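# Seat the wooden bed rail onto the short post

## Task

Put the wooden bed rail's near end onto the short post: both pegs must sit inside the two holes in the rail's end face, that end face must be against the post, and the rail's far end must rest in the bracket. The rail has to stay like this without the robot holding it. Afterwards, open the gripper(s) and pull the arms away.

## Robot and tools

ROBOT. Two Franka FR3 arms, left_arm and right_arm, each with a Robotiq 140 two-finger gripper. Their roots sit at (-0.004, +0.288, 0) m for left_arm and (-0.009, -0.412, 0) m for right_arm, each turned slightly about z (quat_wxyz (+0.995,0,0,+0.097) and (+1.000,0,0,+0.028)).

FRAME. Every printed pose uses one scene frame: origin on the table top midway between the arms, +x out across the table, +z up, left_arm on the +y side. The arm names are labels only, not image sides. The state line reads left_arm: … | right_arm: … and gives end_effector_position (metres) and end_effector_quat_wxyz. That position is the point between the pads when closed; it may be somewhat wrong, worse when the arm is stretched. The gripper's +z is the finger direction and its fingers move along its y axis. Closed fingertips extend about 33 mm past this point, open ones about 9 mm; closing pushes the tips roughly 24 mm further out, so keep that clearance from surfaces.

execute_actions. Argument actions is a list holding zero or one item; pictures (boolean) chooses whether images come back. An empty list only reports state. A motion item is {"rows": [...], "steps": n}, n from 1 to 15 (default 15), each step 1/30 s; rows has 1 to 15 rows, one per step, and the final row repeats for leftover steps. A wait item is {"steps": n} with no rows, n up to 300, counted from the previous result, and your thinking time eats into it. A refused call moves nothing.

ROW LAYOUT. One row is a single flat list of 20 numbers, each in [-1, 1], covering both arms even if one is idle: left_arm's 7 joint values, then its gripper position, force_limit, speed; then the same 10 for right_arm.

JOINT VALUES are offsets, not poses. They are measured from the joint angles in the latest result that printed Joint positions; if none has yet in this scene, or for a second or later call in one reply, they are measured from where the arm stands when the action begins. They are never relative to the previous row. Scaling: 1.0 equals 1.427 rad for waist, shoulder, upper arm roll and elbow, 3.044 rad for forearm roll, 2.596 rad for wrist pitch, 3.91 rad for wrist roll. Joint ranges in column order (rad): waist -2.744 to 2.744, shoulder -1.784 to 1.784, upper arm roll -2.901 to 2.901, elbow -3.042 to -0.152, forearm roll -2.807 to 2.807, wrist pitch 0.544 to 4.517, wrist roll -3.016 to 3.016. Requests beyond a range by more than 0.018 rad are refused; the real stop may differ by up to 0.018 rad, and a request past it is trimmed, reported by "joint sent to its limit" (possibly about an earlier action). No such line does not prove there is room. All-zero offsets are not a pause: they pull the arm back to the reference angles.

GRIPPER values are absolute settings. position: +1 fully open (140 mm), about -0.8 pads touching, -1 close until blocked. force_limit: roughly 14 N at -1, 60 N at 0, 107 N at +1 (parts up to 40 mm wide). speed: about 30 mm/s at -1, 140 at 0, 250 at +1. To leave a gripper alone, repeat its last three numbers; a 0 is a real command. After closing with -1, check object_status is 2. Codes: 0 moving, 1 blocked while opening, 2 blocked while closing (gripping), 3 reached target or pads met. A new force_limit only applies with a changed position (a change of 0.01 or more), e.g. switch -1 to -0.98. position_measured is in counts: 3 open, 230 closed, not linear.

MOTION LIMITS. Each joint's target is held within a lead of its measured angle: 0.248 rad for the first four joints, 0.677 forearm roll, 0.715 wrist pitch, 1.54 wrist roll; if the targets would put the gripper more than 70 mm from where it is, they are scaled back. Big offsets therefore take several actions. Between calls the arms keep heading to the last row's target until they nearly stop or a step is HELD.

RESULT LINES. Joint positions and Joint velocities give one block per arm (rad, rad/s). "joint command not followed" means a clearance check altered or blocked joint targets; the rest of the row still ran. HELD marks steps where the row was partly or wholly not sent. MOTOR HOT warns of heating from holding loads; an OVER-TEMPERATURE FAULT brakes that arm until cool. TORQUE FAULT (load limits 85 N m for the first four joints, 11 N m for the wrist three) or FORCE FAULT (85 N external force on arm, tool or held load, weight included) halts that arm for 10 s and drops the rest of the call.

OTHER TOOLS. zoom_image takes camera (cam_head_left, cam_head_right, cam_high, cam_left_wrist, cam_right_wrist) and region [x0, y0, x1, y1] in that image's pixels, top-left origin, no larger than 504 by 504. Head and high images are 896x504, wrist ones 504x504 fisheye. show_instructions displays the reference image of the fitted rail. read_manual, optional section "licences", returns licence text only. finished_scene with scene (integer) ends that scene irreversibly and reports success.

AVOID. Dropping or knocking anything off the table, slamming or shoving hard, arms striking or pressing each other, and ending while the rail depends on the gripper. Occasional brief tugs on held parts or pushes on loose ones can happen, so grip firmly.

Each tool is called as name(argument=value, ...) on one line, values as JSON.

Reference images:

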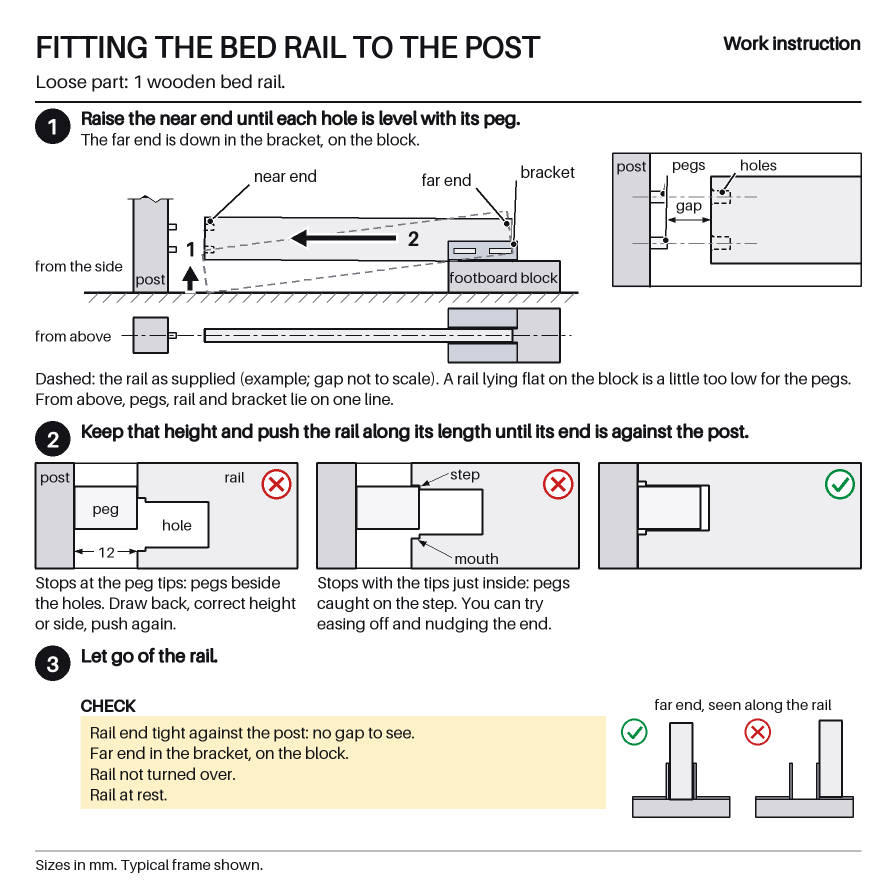

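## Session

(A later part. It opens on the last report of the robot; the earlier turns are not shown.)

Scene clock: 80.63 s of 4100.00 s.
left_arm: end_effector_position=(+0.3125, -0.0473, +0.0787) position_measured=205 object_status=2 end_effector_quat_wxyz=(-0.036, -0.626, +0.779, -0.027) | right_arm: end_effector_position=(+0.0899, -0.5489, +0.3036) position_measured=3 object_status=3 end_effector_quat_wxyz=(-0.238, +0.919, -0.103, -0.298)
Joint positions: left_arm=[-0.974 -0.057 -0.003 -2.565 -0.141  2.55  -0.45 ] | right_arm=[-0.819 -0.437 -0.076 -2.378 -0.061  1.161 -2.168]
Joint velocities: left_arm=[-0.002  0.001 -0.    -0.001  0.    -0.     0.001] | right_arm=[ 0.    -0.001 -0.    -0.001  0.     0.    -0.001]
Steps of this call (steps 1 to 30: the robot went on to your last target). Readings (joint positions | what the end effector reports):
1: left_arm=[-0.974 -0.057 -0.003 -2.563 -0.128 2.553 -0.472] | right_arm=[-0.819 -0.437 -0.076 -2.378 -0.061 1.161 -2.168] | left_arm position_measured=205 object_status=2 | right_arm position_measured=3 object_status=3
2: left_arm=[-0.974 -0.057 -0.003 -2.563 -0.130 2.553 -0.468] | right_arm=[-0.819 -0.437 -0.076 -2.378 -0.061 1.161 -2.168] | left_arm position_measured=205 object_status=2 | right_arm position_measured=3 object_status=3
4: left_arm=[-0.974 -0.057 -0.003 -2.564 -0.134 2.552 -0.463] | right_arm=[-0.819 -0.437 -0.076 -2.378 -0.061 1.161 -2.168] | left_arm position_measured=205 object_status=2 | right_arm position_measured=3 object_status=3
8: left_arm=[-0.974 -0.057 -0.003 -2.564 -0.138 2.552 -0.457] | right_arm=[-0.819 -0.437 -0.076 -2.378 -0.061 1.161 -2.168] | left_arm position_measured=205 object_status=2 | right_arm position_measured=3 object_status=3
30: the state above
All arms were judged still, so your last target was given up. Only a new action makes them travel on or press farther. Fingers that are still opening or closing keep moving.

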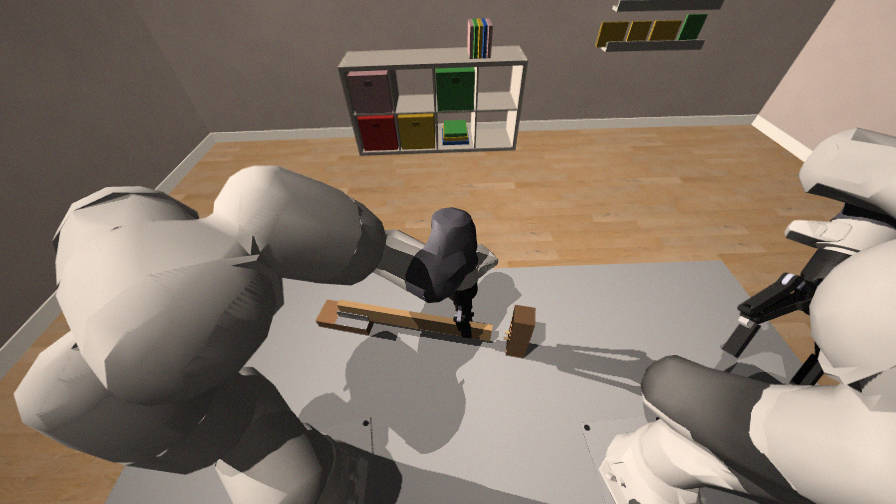

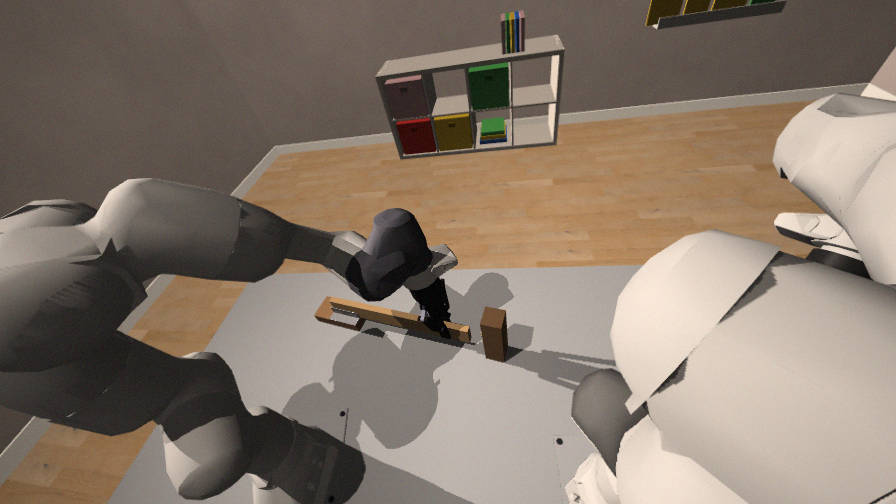

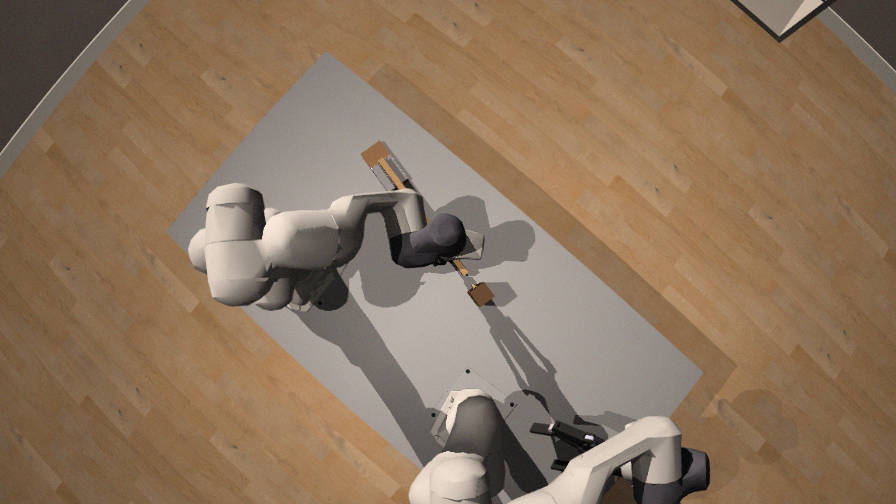

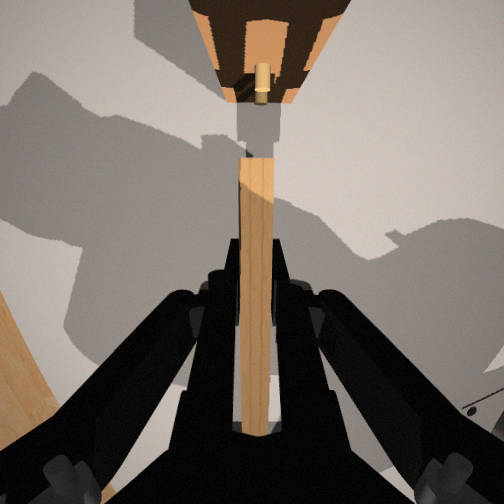

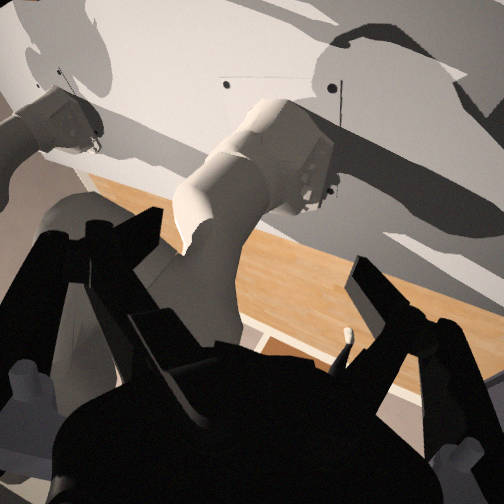

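execute_actions(actions=[{"rows":[[-0.006,0.002,0,0.005,0,-0.001,-0.004,-1,-0.3,0,0,0,0,0,0,0,0,1,0,0],[-0.012,0.005,0,0.01,0.001,-0.002,-0.008,-1,-0.3,0,0,0,0,0,0,0,0,1,0,0],[-0.018,0.008,0,0.015,0.001,-0.003,-0.011,-1,-0.3,0,0,0,0,0,0,0,0,1,0,0],[-0.024,0.011,0,0.02,0.002,-0.004,-0.014,-1,-0.3,0,0,0,0,0,0,0,0,1,0,0],[-0.03,0.014,0,0.025,0.002,-0.005,-0.014,-1,-0.3,0,0,0,0,0,0,0,0,1,0,0],[-0.0355,0.0168,0,0.029,0.0025,-0.005,-0.014,-1,-0.3,0,0,0,0,0,0,0,0,1,0,0]]}], pictures=false)

execute_actions(actions=[{"steps":20}])

zoom_image(camera="cam_left_wrist", region=[200,80,320,200])

zoom_image(camera="cam_head_left", region=[470,310,530,360])

zoom_image(camera="cam_head_right", region=[450,310,510,360])

Scene clock: 117.07 s of 4100.00 s.
left_arm: end_effector_position=(+0.3033, -0.0711, +0.0810) position_measured=205 object_status=2 end_effector_quat_wxyz=(-0.037, -0.622, +0.782, -0.026) | right_arm: end_effector_position=(+0.0899, -0.5489, +0.3036) position_measured=3 object_status=3 end_effector_quat_wxyz=(-0.238, +0.919, -0.103, -0.298)
Joint positions: left_arm=[-1.023 -0.032 -0.003 -2.527 -0.137  2.538 -0.493] | right_arm=[-0.819 -0.437 -0.076 -2.378 -0.061  1.161 -2.168]
Joint velocities: left_arm=[ 0.     0.001 -0.001  0.007  0.008  0.001 -0.024] | right_arm=[-0.001 -0.     0.    -0.    -0.001 -0.001 -0.   ]
Steps of this call (steps 1 to 90: nothing new was sent; then 32.93 s passed at rest; steps 91 to 105: all 15 steps of this action). Readings (joint positions | what the end effector reports):
91: left_arm=[-0.975 -0.056 -0.003 -2.564 -0.141 2.549 -0.451] | right_arm=[-0.819 -0.437 -0.076 -2.378 -0.061 1.161 -2.168] | left_arm position_measured=205 object_status=2 | right_arm position_measured=3 object_status=3
92: left_arm=[-0.979 -0.054 -0.002 -2.561 -0.141 2.548 -0.453] | right_arm=[-0.819 -0.437 -0.076 -2.378 -0.061 1.161 -2.168] | left_arm position_measured=205 object_status=2 | right_arm position_measured=3 object_status=3
94: left_arm=[-0.990 -0.048 -0.002 -2.552 -0.141 2.546 -0.462] | right_arm=[-0.819 -0.437 -0.076 -2.378 -0.061 1.161 -2.168] | left_arm position_measured=205 object_status=2 | right_arm position_measured=3 object_status=3
98: left_arm=[-1.017 -0.035 -0.003 -2.533 -0.139 2.540 -0.480] | right_arm=[-0.819 -0.437 -0.076 -2.378 -0.061 1.161 -2.168] | left_arm position_measured=205 object_status=2 | right_arm position_measured=3 object_status=3
105: the state above

Scene clock: 117.73 s of 4100.00 s.
left_arm: end_effector_position=(+0.3036, -0.0713, +0.0812) position_measured=205 object_status=2 end_effector_quat_wxyz=(-0.037, -0.624, +0.780, -0.026) | right_arm: end_effector_position=(+0.0899, -0.5489, +0.3036) position_measured=3 object_status=3 end_effector_quat_wxyz=(-0.238, +0.919, -0.103, -0.298)
Joint positions: left_arm=[-1.023 -0.032 -0.003 -2.526 -0.136  2.538 -0.498] | right_arm=[-0.819 -0.437 -0.076 -2.378 -0.061  1.161 -2.168]
Joint velocities: left_arm=[ 0.002  0.003 -0.001 -0.001  0.002 -0.001 -0.001] | right_arm=[-0.    -0.001 -0.001  0.    -0.001  0.    -0.   ]
Steps of this call (steps 1 to 15: the robot went on to your last target; steps 16 to 20: nothing new was sent). Readings (joint positions | what the end effector reports):
1: left_arm=[-1.023 -0.032 -0.003 -2.527 -0.137 2.538 -0.493] | right_arm=[-0.819 -0.437 -0.076 -2.378 -0.061 1.161 -2.168] | left_arm position_measured=205 object_status=2 | right_arm position_measured=3 object_status=3
2: left_arm=[-1.023 -0.032 -0.003 -2.527 -0.137 2.538 -0.494] | right_arm=[-0.819 -0.437 -0.076 -2.378 -0.061 1.161 -2.168] | left_arm position_measured=205 object_status=2 | right_arm position_measured=3 object_status=3
4: left_arm=[-1.023 -0.032 -0.003 -2.527 -0.137 2.538 -0.495] | right_arm=[-0.819 -0.437 -0.076 -2.378 -0.061 1.161 -2.168] | left_arm position_measured=205 object_status=2 | right_arm position_measured=3 object_status=3
8: left_arm=[-1.023 -0.032 -0.003 -2.526 -0.137 2.538 -0.497] | right_arm=[-0.819 -0.437 -0.076 -2.378 -0.061 1.161 -2.168] | left_arm position_measured=205 object_status=2 | right_arm position_measured=3 object_status=3
20: the state above
All arms were judged still, so your last target was given up. Only a new action makes them travel on or press farther. Fingers that are still opening or closing keep moving.

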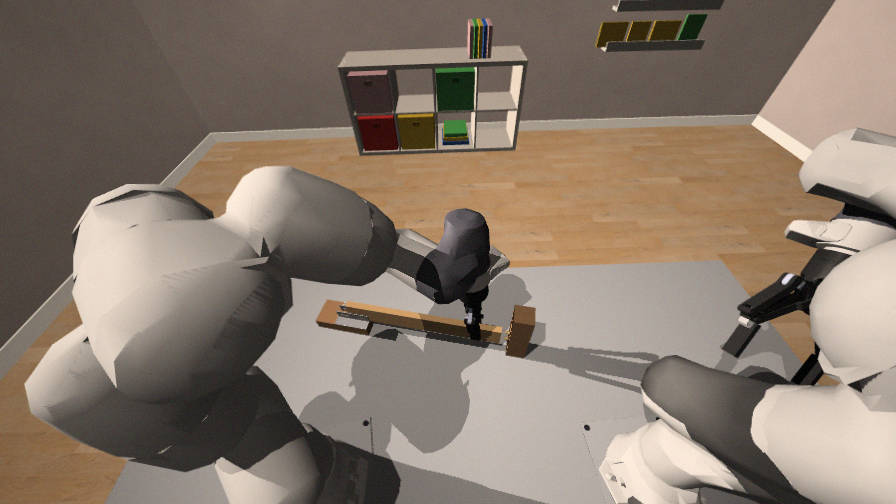

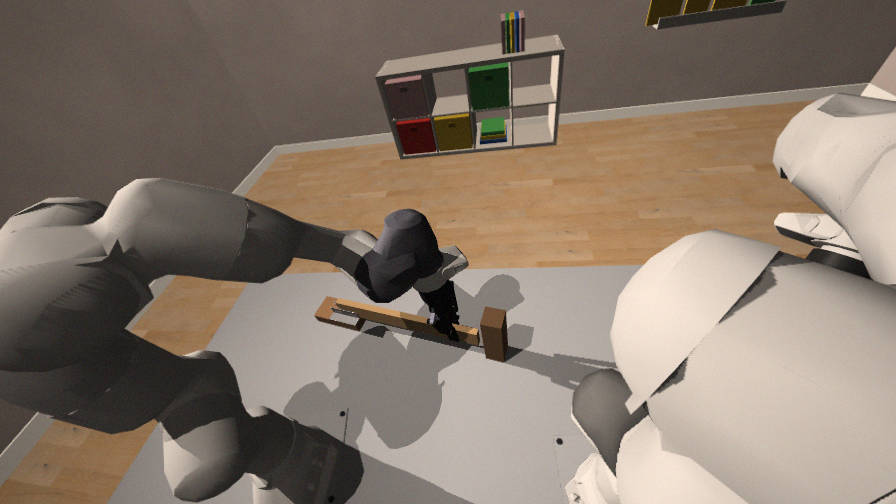

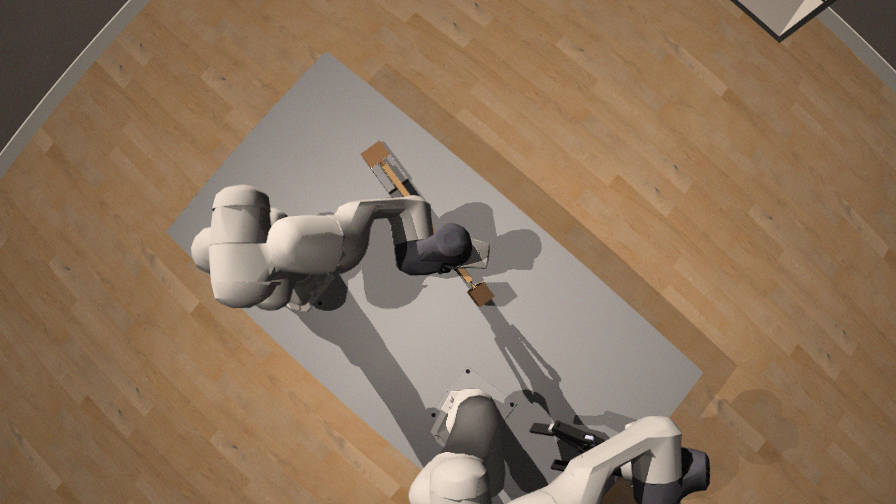

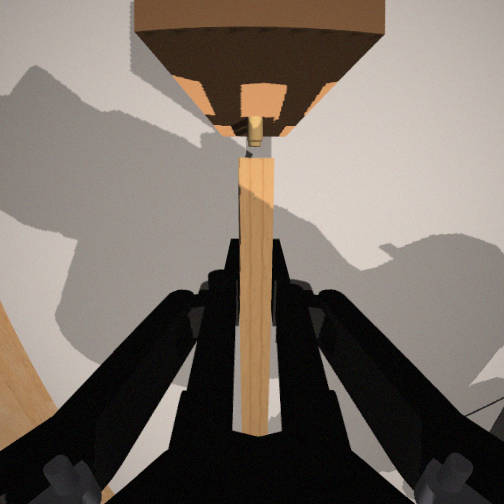

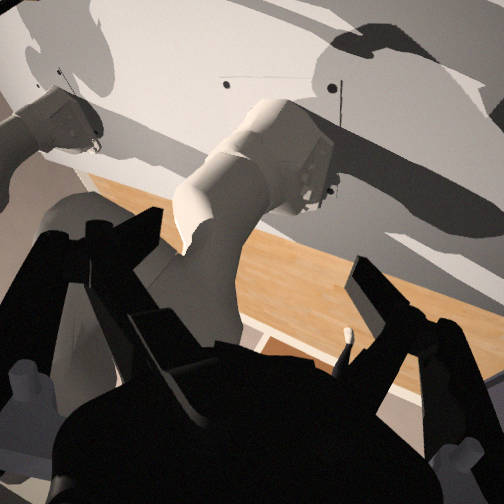

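Region (200, 80, 320, 200) of cam_left_wrist's 504x504 image, scaled by 4.200, with more detail than that image has.

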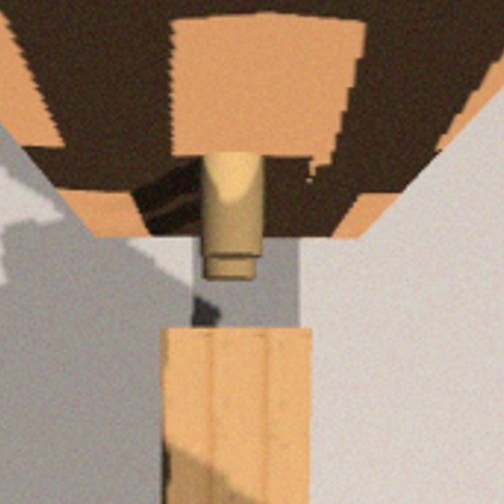

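Region (470, 310, 530, 360) of cam_head_left's 896x504 image, scaled by 8.400, with more detail than that image has.

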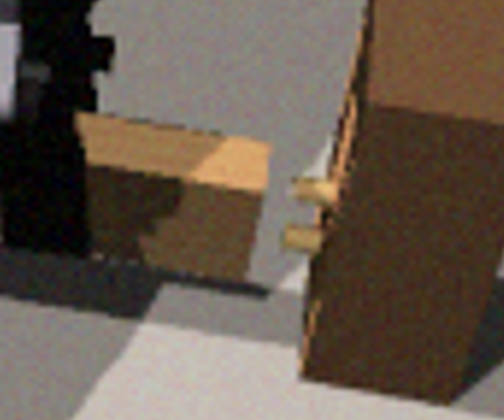

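Region (450, 310, 510, 360) of cam_head_right's 896x504 image, scaled by 8.400, with more detail than that image has.

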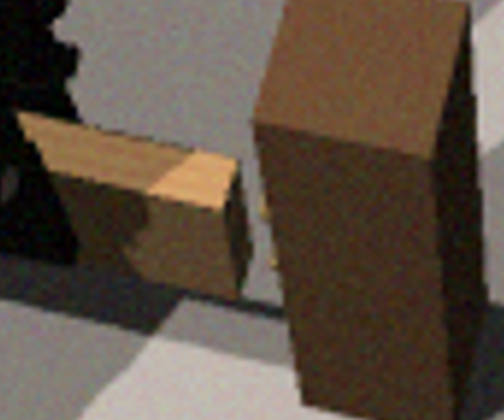

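execute_actions(actions=[{"rows":[[-0.0057,0.001,0,0.0065,-0.0055,0.001,0.002,-1,-0.3,0,0,0,0,0,0,0,0,1,0,0]]}])

zoom_image(camera="cam_left_wrist", region=[200,80,320,200])

zoom_image(camera="cam_head_left", region=[470,310,530,360])

zoom_image(camera="cam_head_left", region=[310,285,410,345])

Scene clock: 129.67 s of 4100.00 s.
left_arm: end_effector_position=(+0.3025, -0.0768, +0.0831) position_measured=205 object_status=2 end_effector_quat_wxyz=(-0.041, -0.624, +0.780, -0.029) | right_arm: end_effector_position=(+0.0899, -0.5489, +0.3036) position_measured=3 object_status=3 end_effector_quat_wxyz=(-0.238, +0.919, -0.103, -0.298)
Joint positions: left_arm=[-1.03  -0.031 -0.003 -2.52  -0.151  2.538 -0.494] | right_arm=[-0.819 -0.437 -0.076 -2.378 -0.061  1.161 -2.168]
Joint velocities: left_arm=[-0.001  0.     0.     0.001 -0.002  0.001  0.002] | right_arm=[-0.003  0.    -0.001 -0.001 -0.001 -0.001  0.   ]
Steps of this call (steps 1 to 90: nothing new was sent; then 8.43 s passed at rest; steps 91 to 105: all 15 steps of this action). Readings (joint positions | what the end effector reports):
91: left_arm=[-1.025 -0.032 -0.003 -2.525 -0.139 2.538 -0.498] | right_arm=[-0.819 -0.437 -0.076 -2.378 -0.061 1.161 -2.168] | left_arm position_measured=205 object_status=2 | right_arm position_measured=3 object_status=3
92: left_arm=[-1.026 -0.031 -0.003 -2.523 -0.142 2.538 -0.498] | right_arm=[-0.819 -0.437 -0.076 -2.378 -0.061 1.161 -2.168] | left_arm position_measured=205 object_status=2 | right_arm position_measured=3 object_status=3
94: left_arm=[-1.029 -0.031 -0.003 -2.521 -0.146 2.538 -0.497] | right_arm=[-0.819 -0.437 -0.076 -2.378 -0.061 1.161 -2.168] | left_arm position_measured=205 object_status=2 | right_arm position_measured=3 object_status=3
98: left_arm=[-1.030 -0.031 -0.003 -2.520 -0.149 2.538 -0.496] | right_arm=[-0.819 -0.437 -0.076 -2.378 -0.061 1.161 -2.168] | left_arm position_measured=205 object_status=2 | right_arm position_measured=3 object_status=3
105: the state above

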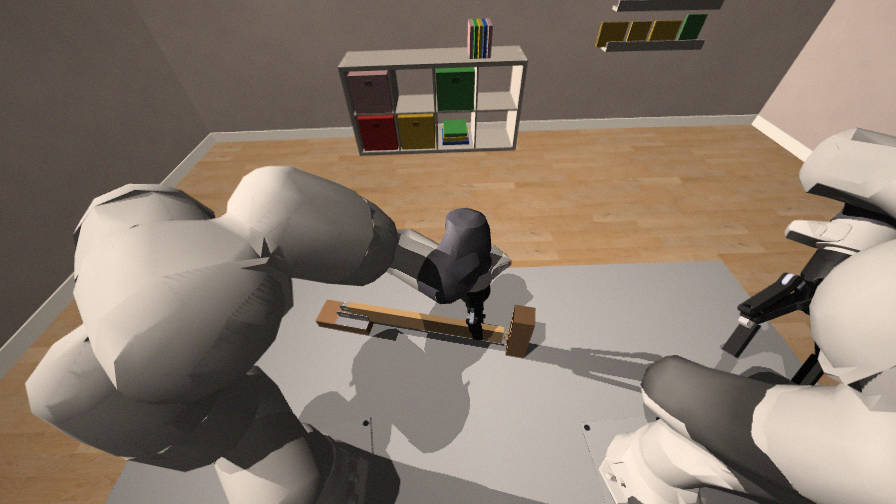

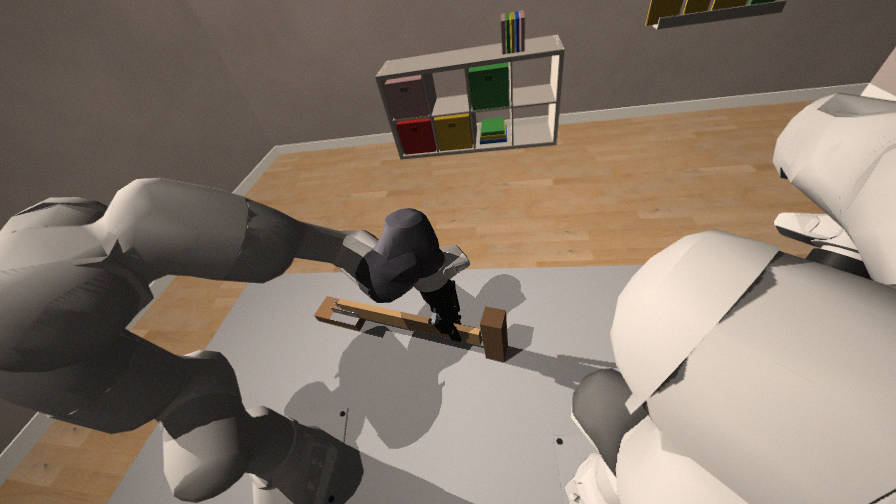

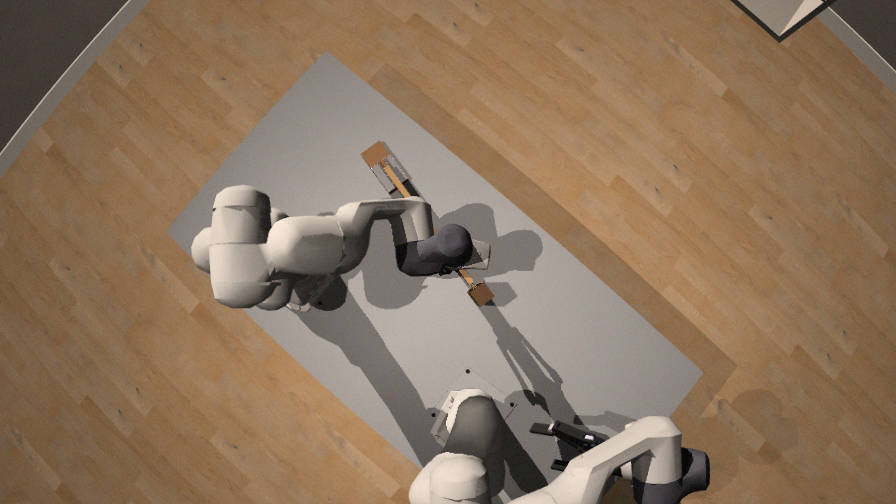

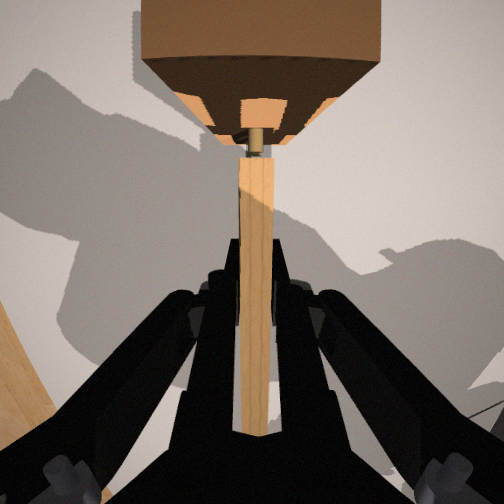

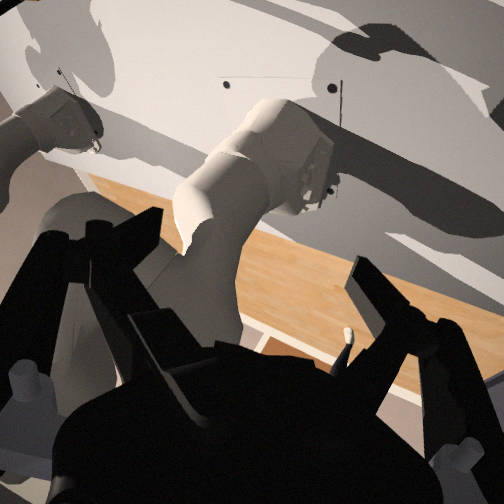

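Region (200, 80, 320, 200) of cam_left_wrist's 504x504 image, scaled by 4.200, with more detail than that image has.

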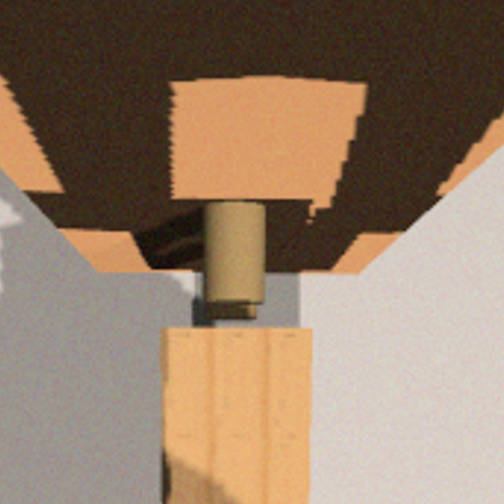

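Region (470, 310, 530, 360) of cam_head_left's 896x504 image, scaled by 8.400, with more detail than that image has.

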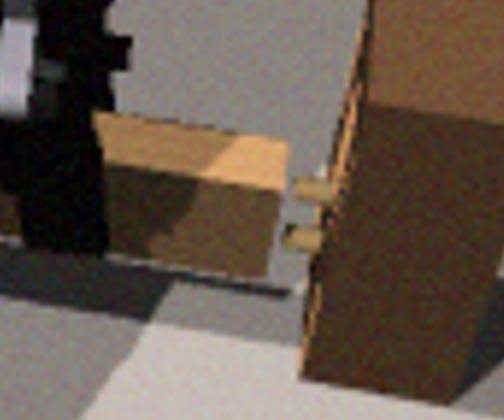

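Region (310, 285, 410, 345) of cam_head_left's 896x504 image, scaled by 5.040, with more detail than that image has; it fills the top 302 rows of this view, and the rest is white.

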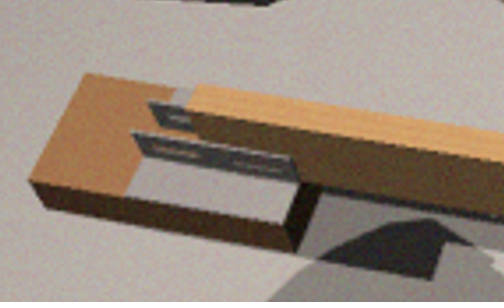

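execute_actions(actions=[{"rows":[[-0.0035,0.002,0,0.0046,0,0,-0.003,-1,-0.3,0,0,0,0,0,0,0,0,1,0,0],[-0.0035,0.002,0,0.0046,0,0,-0.003,-1,-0.3,0,0,0,0,0,0,0,0,1,0,0],[-0.006,0.0042,0,0.0072,0,-0.0005,-0.004,-1,-0.3,0,0,0,0,0,0,0,0,1,0,0],[-0.006,0.0042,0,0.0072,0,-0.0005,-0.004,-1,-0.3,0,0,0,0,0,0,0,0,1,0,0],[-0.0085,0.0063,0,0.0099,0,-0.001,-0.005,-1,-0.3,0,0,0,0,0,0,0,0,1,0,0],[-0.0085,0.0063,0,0.0099,0,-0.001,-0.005,-1,-0.3,0,0,0,0,0,0,0,0,1,0,0],[-0.011,0.0084,0,0.0125,0,-0.001,-0.0055,-1,-0.3,0,0,0,0,0,0,0,0,1,0,0]]}])

zoom_image(camera="cam_left_wrist", region=[200,80,320,200])

zoom_image(camera="cam_head_left", region=[470,310,530,360])

Scene clock: 140.27 s of 4100.00 s.
left_arm: end_effector_position=(+0.3012, -0.0822, +0.0827) position_measured=205 object_status=2 end_effector_quat_wxyz=(-0.042, -0.624, +0.780, -0.028) | right_arm: end_effector_position=(+0.0899, -0.5489, +0.3036) position_measured=3 object_status=3 end_effector_quat_wxyz=(-0.238, +0.919, -0.103, -0.298)
Joint positions: left_arm=[-1.041 -0.02  -0.001 -2.507 -0.151  2.534 -0.504] | right_arm=[-0.819 -0.437 -0.076 -2.378 -0.061  1.161 -2.168]
Joint velocities: left_arm=[-0.001  0.002  0.     0.001 -0.001 -0.004 -0.001] | right_arm=[ 0.001 -0.    -0.    -0.     0.001  0.    -0.   ]
Steps of this call (steps 1 to 15: the robot went on to your last target; steps 16 to 90: nothing new was sent; then 7.10 s passed at rest; steps 91 to 105: all 15 steps of this action). Readings (joint positions | what the end effector reports):
91: left_arm=[-1.031 -0.030 -0.003 -2.519 -0.151 2.538 -0.495] | right_arm=[-0.819 -0.437 -0.076 -2.378 -0.061 1.161 -2.168] | left_arm position_measured=205 object_status=2 | right_arm position_measured=3 object_status=3
92: left_arm=[-1.032 -0.029 -0.003 -2.518 -0.151 2.538 -0.495] | right_arm=[-0.819 -0.437 -0.076 -2.378 -0.061 1.161 -2.168] | left_arm position_measured=205 object_status=2 | right_arm position_measured=3 object_status=3
94: left_arm=[-1.034 -0.027 -0.003 -2.516 -0.151 2.538 -0.497] | right_arm=[-0.819 -0.437 -0.076 -2.378 -0.061 1.161 -2.168] | left_arm position_measured=205 object_status=2 | right_arm position_measured=3 object_status=3
98: left_arm=[-1.040 -0.021 -0.002 -2.509 -0.151 2.536 -0.502] | right_arm=[-0.819 -0.437 -0.076 -2.378 -0.061 1.161 -2.168] | left_arm position_measured=205 object_status=2 | right_arm position_measured=3 object_status=3
105: the state above

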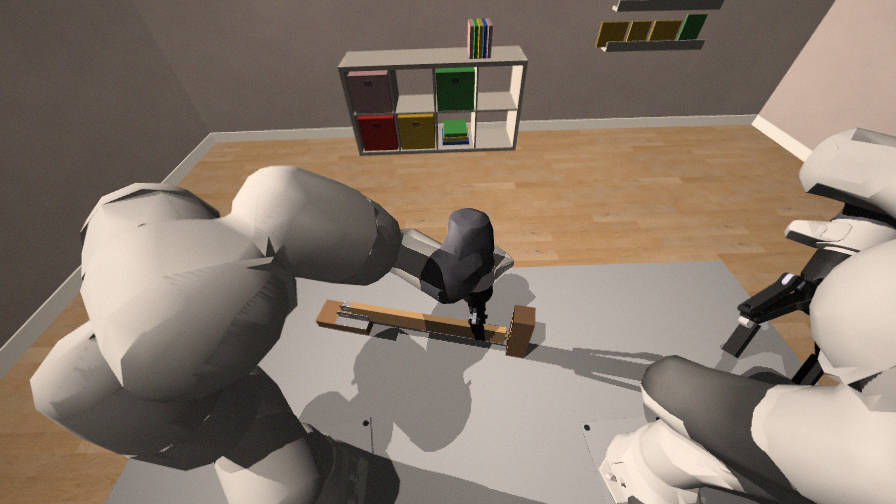

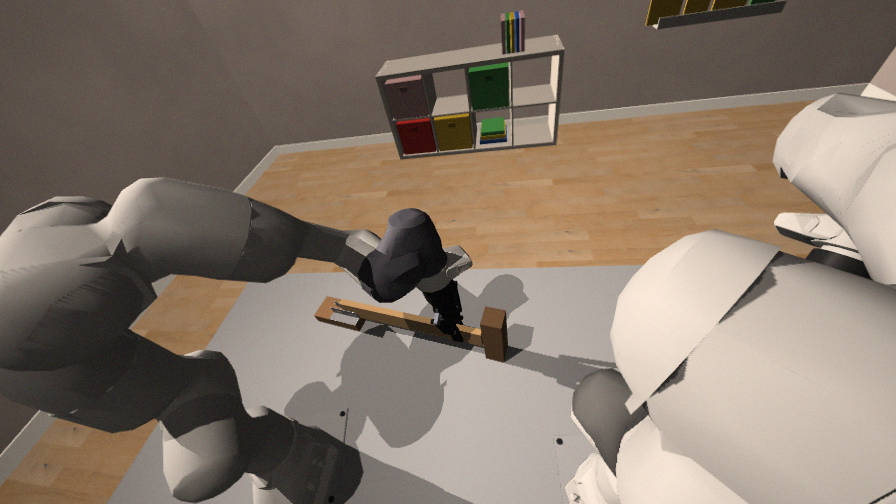

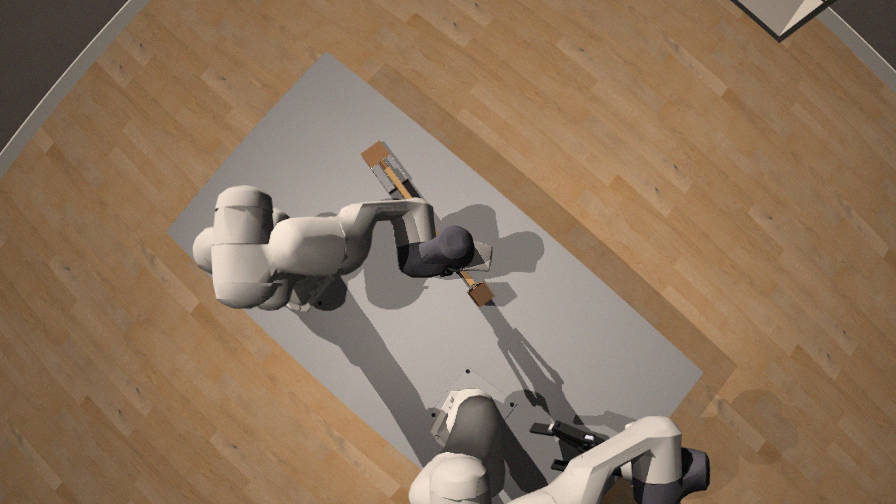

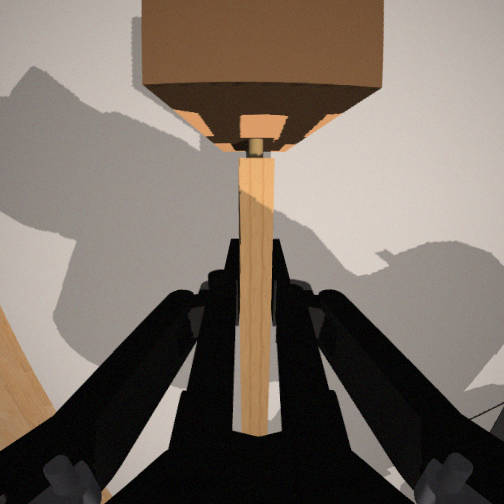

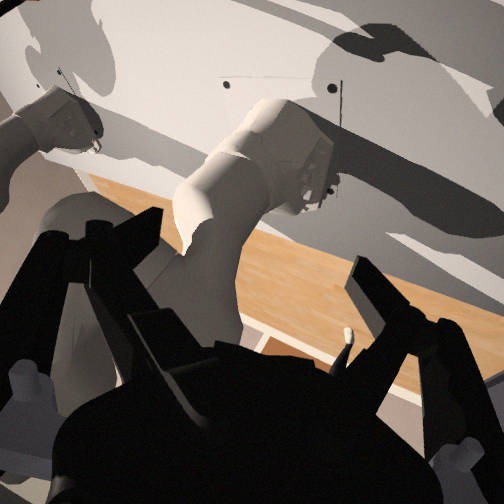

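Region (200, 80, 320, 200) of cam_left_wrist's 504x504 image, scaled by 4.200, with more detail than that image has.

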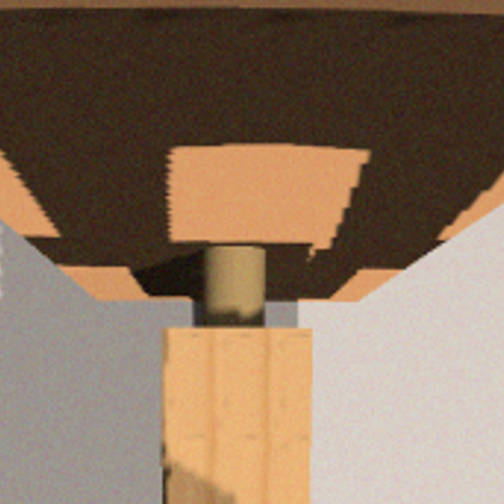

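Region (470, 310, 530, 360) of cam_head_left's 896x504 image, scaled by 8.400, with more detail than that image has.

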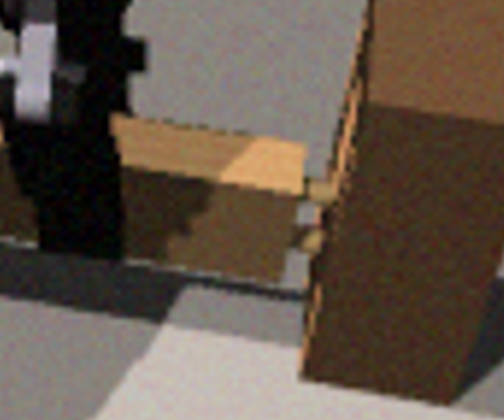

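execute_actions(actions=[{"rows":[[0.001,-0.005,0,-0.0045,0,0.0045,0,-1,-0.3,0,0,0,0,0,0,0,0,1,0,0],[0.001,-0.005,0,-0.0045,0,0.0045,0,-1,-0.3,0,0,0,0,0,0,0,0,1,0,0],[0.001,-0.005,0,-0.0045,0,0.0045,0,-1,-0.3,0,0,0,0,0,0,0,0,1,0,0],[0.001,-0.005,0,-0.0045,0,0.0045,0,-1,-0.3,0,0,0,0,0,0,0,0,1,0,0],[0.001,-0.005,0,-0.0045,0,0.0045,0,-1,-0.3,0,0,0,0,0,0,0,0,1,0,0],[0.001,-0.005,0,-0.0045,0,0.0045,0,-1,-0.3,0,0,0,0,0,0,0,0,1,0,0],[-0.003,-0.002,0,-0.001,0,0.004,-0.002,-1,-0.3,0,0,0,0,0,0,0,0,1,0,0],[-0.006,0.0005,0,0.0025,0,0.004,-0.003,-1,-0.3,0,0,0,0,0,0,0,0,1,0,0]]}])

zoom_image(camera="cam_left_wrist", region=[200,80,320,200])

Scene clock: 156.90 s of 4100.00 s.
left_arm: end_effector_position=(+0.3014, -0.0822, +0.0826) position_measured=205 object_status=2 end_effector_quat_wxyz=(-0.041, -0.624, +0.780, -0.029) | right_arm: end_effector_position=(+0.0899, -0.5489, +0.3036) position_measured=3 object_status=3 end_effector_quat_wxyz=(-0.238, +0.919, -0.103, -0.298)
Joint positions: left_arm=[-1.043 -0.021  0.001 -2.51  -0.15   2.538 -0.505] | right_arm=[-0.819 -0.437 -0.076 -2.378 -0.061  1.161 -2.168]
Joint velocities: left_arm=[-0.001 -0.     0.003  0.003  0.001 -0.001  0.   ] | right_arm=[ 0.     0.002 -0.    -0.001  0.001  0.001 -0.001]
Steps of this call (steps 1 to 15: the robot went on to your last target; steps 16 to 90: nothing new was sent; then 13.13 s passed at rest; steps 91 to 105: all 15 steps of this action). Readings (joint positions | what the end effector reports):
91: left_arm=[-1.041 -0.021 -0.001 -2.508 -0.151 2.535 -0.504] | right_arm=[-0.819 -0.437 -0.076 -2.378 -0.061 1.161 -2.168] | left_arm position_measured=205 object_status=2 | right_arm position_measured=3 object_status=3
92: left_arm=[-1.041 -0.022 -0.001 -2.510 -0.151 2.536 -0.504] | right_arm=[-0.819 -0.437 -0.076 -2.378 -0.061 1.161 -2.168] | left_arm position_measured=205 object_status=2 | right_arm position_measured=3 object_status=3
94: left_arm=[-1.041 -0.023 -0.001 -2.511 -0.151 2.539 -0.504] | right_arm=[-0.819 -0.437 -0.076 -2.378 -0.061 1.161 -2.168] | left_arm position_measured=205 object_status=2 | right_arm position_measured=3 object_status=3
98: left_arm=[-1.042 -0.022 -0.001 -2.511 -0.150 2.540 -0.505] | right_arm=[-0.819 -0.437 -0.076 -2.378 -0.061 1.161 -2.168] | left_arm position_measured=205 object_status=2 | right_arm position_measured=3 object_status=3
105: the state above

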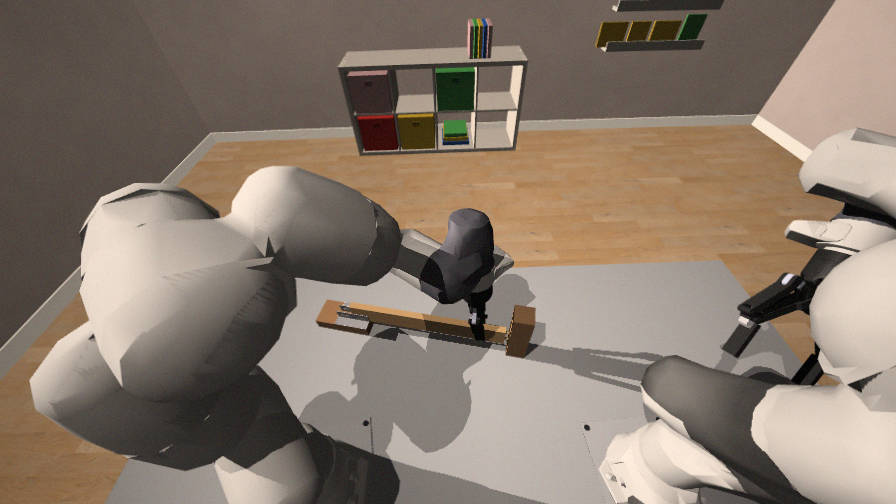

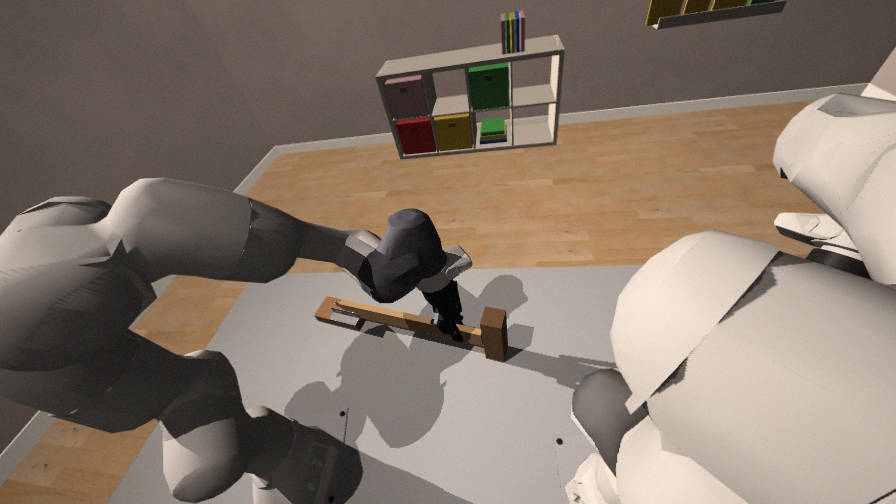

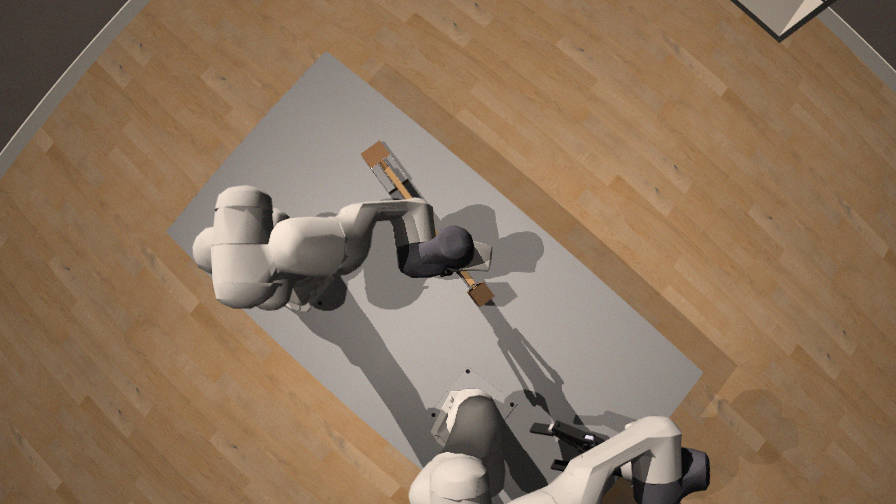

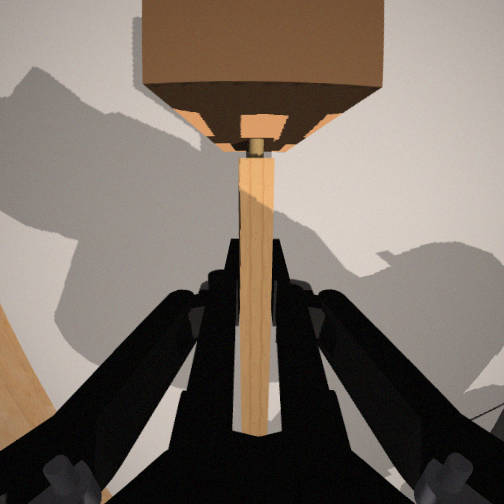

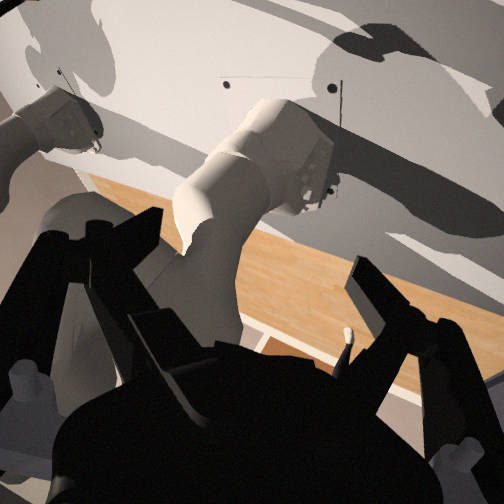

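Region (200, 80, 320, 200) of cam_left_wrist's 504x504 image, scaled by 4.200, with more detail than that image has.

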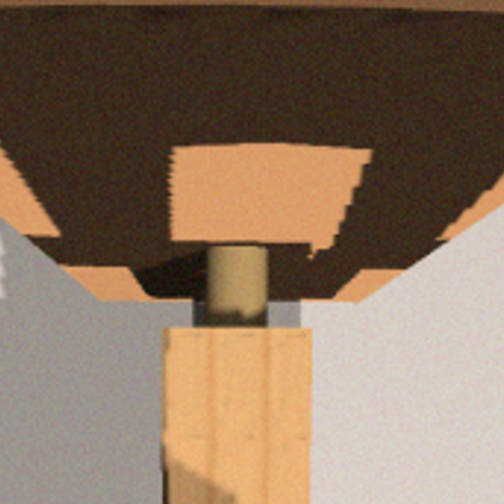

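execute_actions(actions=[{"rows":[[-0.003,0.001,-0.001,0.002,0,0.002,-0.001,-1,-0.3,0,0,0,0,0,0,0,0,1,0,0],[-0.003,0.001,-0.001,0.002,0,0.002,-0.001,-1,-0.3,0,0,0,0,0,0,0,0,1,0,0],[-0.003,0.0015,-0.001,0.002,0,0.0023,-0.001,-1,-0.3,0,0,0,0,0,0,0,0,1,0,0],[-0.003,0.002,-0.001,0.002,0,0.0026,-0.001,-1,-0.3,0,0,0,0,0,0,0,0,1,0,0],[-0.003,0.0025,-0.001,0.002,0,0.0029,-0.001,-1,-0.3,0,0,0,0,0,0,0,0,1,0,0],[-0.003,0.003,-0.001,0.002,0,0.0032,-0.001,-1,-0.3,0,0,0,0,0,0,0,0,1,0,0]]}], pictures=false)

Scene clock: 166.93 s of 4100.00 s.
left_arm: end_effector_position=(+0.3014, -0.0822, +0.0826) position_measured=205 object_status=2 end_effector_quat_wxyz=(-0.041, -0.624, +0.780, -0.029) | right_arm: end_effector_position=(+0.0899, -0.5489, +0.3036) position_measured=3 object_status=3 end_effector_quat_wxyz=(-0.238, +0.919, -0.103, -0.298)
Joint positions: left_arm=[-1.043 -0.021  0.001 -2.509 -0.15   2.537 -0.505] | right_arm=[-0.819 -0.437 -0.076 -2.378 -0.061  1.161 -2.168]
Joint velocities: left_arm=[ 0.001 -0.001 -0.001 -0.     0.001  0.    -0.001] | right_arm=[-0.001  0.     0.001 -0.001  0.001  0.    -0.   ]
Steps of this call (steps 1 to 15: the robot went on to your last target; steps 16 to 90: nothing new was sent; then 6.53 s passed at rest; steps 91 to 105: all 15 steps of this action). Readings (joint positions | what the end effector reports):
91: left_arm=[-1.043 -0.021 0.001 -2.509 -0.150 2.537 -0.505] | right_arm=[-0.819 -0.437 -0.076 -2.378 -0.061 1.161 -2.168] | left_arm position_measured=205 object_status=2 | right_arm position_measured=3 object_status=3
92: left_arm=[-1.043 -0.021 0.001 -2.509 -0.150 2.537 -0.505] | right_arm=[-0.819 -0.437 -0.076 -2.378 -0.061 1.161 -2.168] | left_arm position_measured=205 object_status=2 | right_arm position_measured=3 object_status=3
94: left_arm=[-1.043 -0.021 0.001 -2.509 -0.150 2.537 -0.505] | right_arm=[-0.819 -0.437 -0.076 -2.378 -0.061 1.161 -2.168] | left_arm position_measured=205 object_status=2 | right_arm position_measured=3 object_status=3
98: left_arm=[-1.043 -0.021 0.001 -2.509 -0.150 2.537 -0.505] | right_arm=[-0.819 -0.437 -0.076 -2.378 -0.061 1.161 -2.168] | left_arm position_measured=205 object_status=2 | right_arm position_measured=3 object_status=3
105: the state above

The end did not move down, so the next nudge is upward with a lighter push.

execute_actions(actions=[{"rows":[[-0.002,-0.003,-0.001,0.002,0,0,0,-1,-0.3,0,0,0,0,0,0,0,0,1,0,0]]}], pictures=false)

Scene clock: 171.57 s of 4100.00 s.
left_arm: end_effector_position=(+0.3014, -0.0822, +0.0827) position_measured=205 object_status=2 end_effector_quat_wxyz=(-0.041, -0.624, +0.780, -0.029) | right_arm: end_effector_position=(+0.0899, -0.5489, +0.3036) position_measured=3 object_status=3 end_effector_quat_wxyz=(-0.238, +0.919, -0.103, -0.298)
Joint positions: left_arm=[-1.043 -0.021  0.001 -2.509 -0.15   2.537 -0.505] | right_arm=[-0.819 -0.437 -0.076 -2.378 -0.061  1.161 -2.168]
Joint velocities: left_arm=[-0.001 -0.001 -0.002 -0.001 -0.     0.     0.   ] | right_arm=[ 0.001 -0.001  0.002  0.    -0.001  0.    -0.   ]
Steps of this call (steps 1 to 15: the robot went on to your last target; steps 16 to 90: nothing new was sent; then 1.13 s passed at rest; steps 91 to 105: all 15 steps of this action). Readings (joint positions | what the end effector reports):
91: left_arm=[-1.043 -0.021 0.001 -2.509 -0.150 2.537 -0.505] | right_arm=[-0.819 -0.437 -0.076 -2.378 -0.061 1.161 -2.168] | left_arm position_measured=205 object_status=2 | right_arm position_measured=3 object_status=3
92: left_arm=[-1.043 -0.021 0.001 -2.509 -0.150 2.537 -0.505] | right_arm=[-0.819 -0.437 -0.076 -2.378 -0.061 1.161 -2.168] | left_arm position_measured=205 object_status=2 | right_arm position_measured=3 object_status=3
94: left_arm=[-1.043 -0.021 0.001 -2.509 -0.150 2.537 -0.505] | right_arm=[-0.819 -0.437 -0.076 -2.378 -0.061 1.161 -2.168] | left_arm position_measured=205 object_status=2 | right_arm position_measured=3 object_status=3
98: left_arm=[-1.043 -0.021 0.001 -2.509 -0.150 2.537 -0.505] | right_arm=[-0.819 -0.437 -0.076 -2.378 -0.061 1.161 -2.168] | left_arm position_measured=205 object_status=2 | right_arm position_measured=3 object_status=3
105: the state above


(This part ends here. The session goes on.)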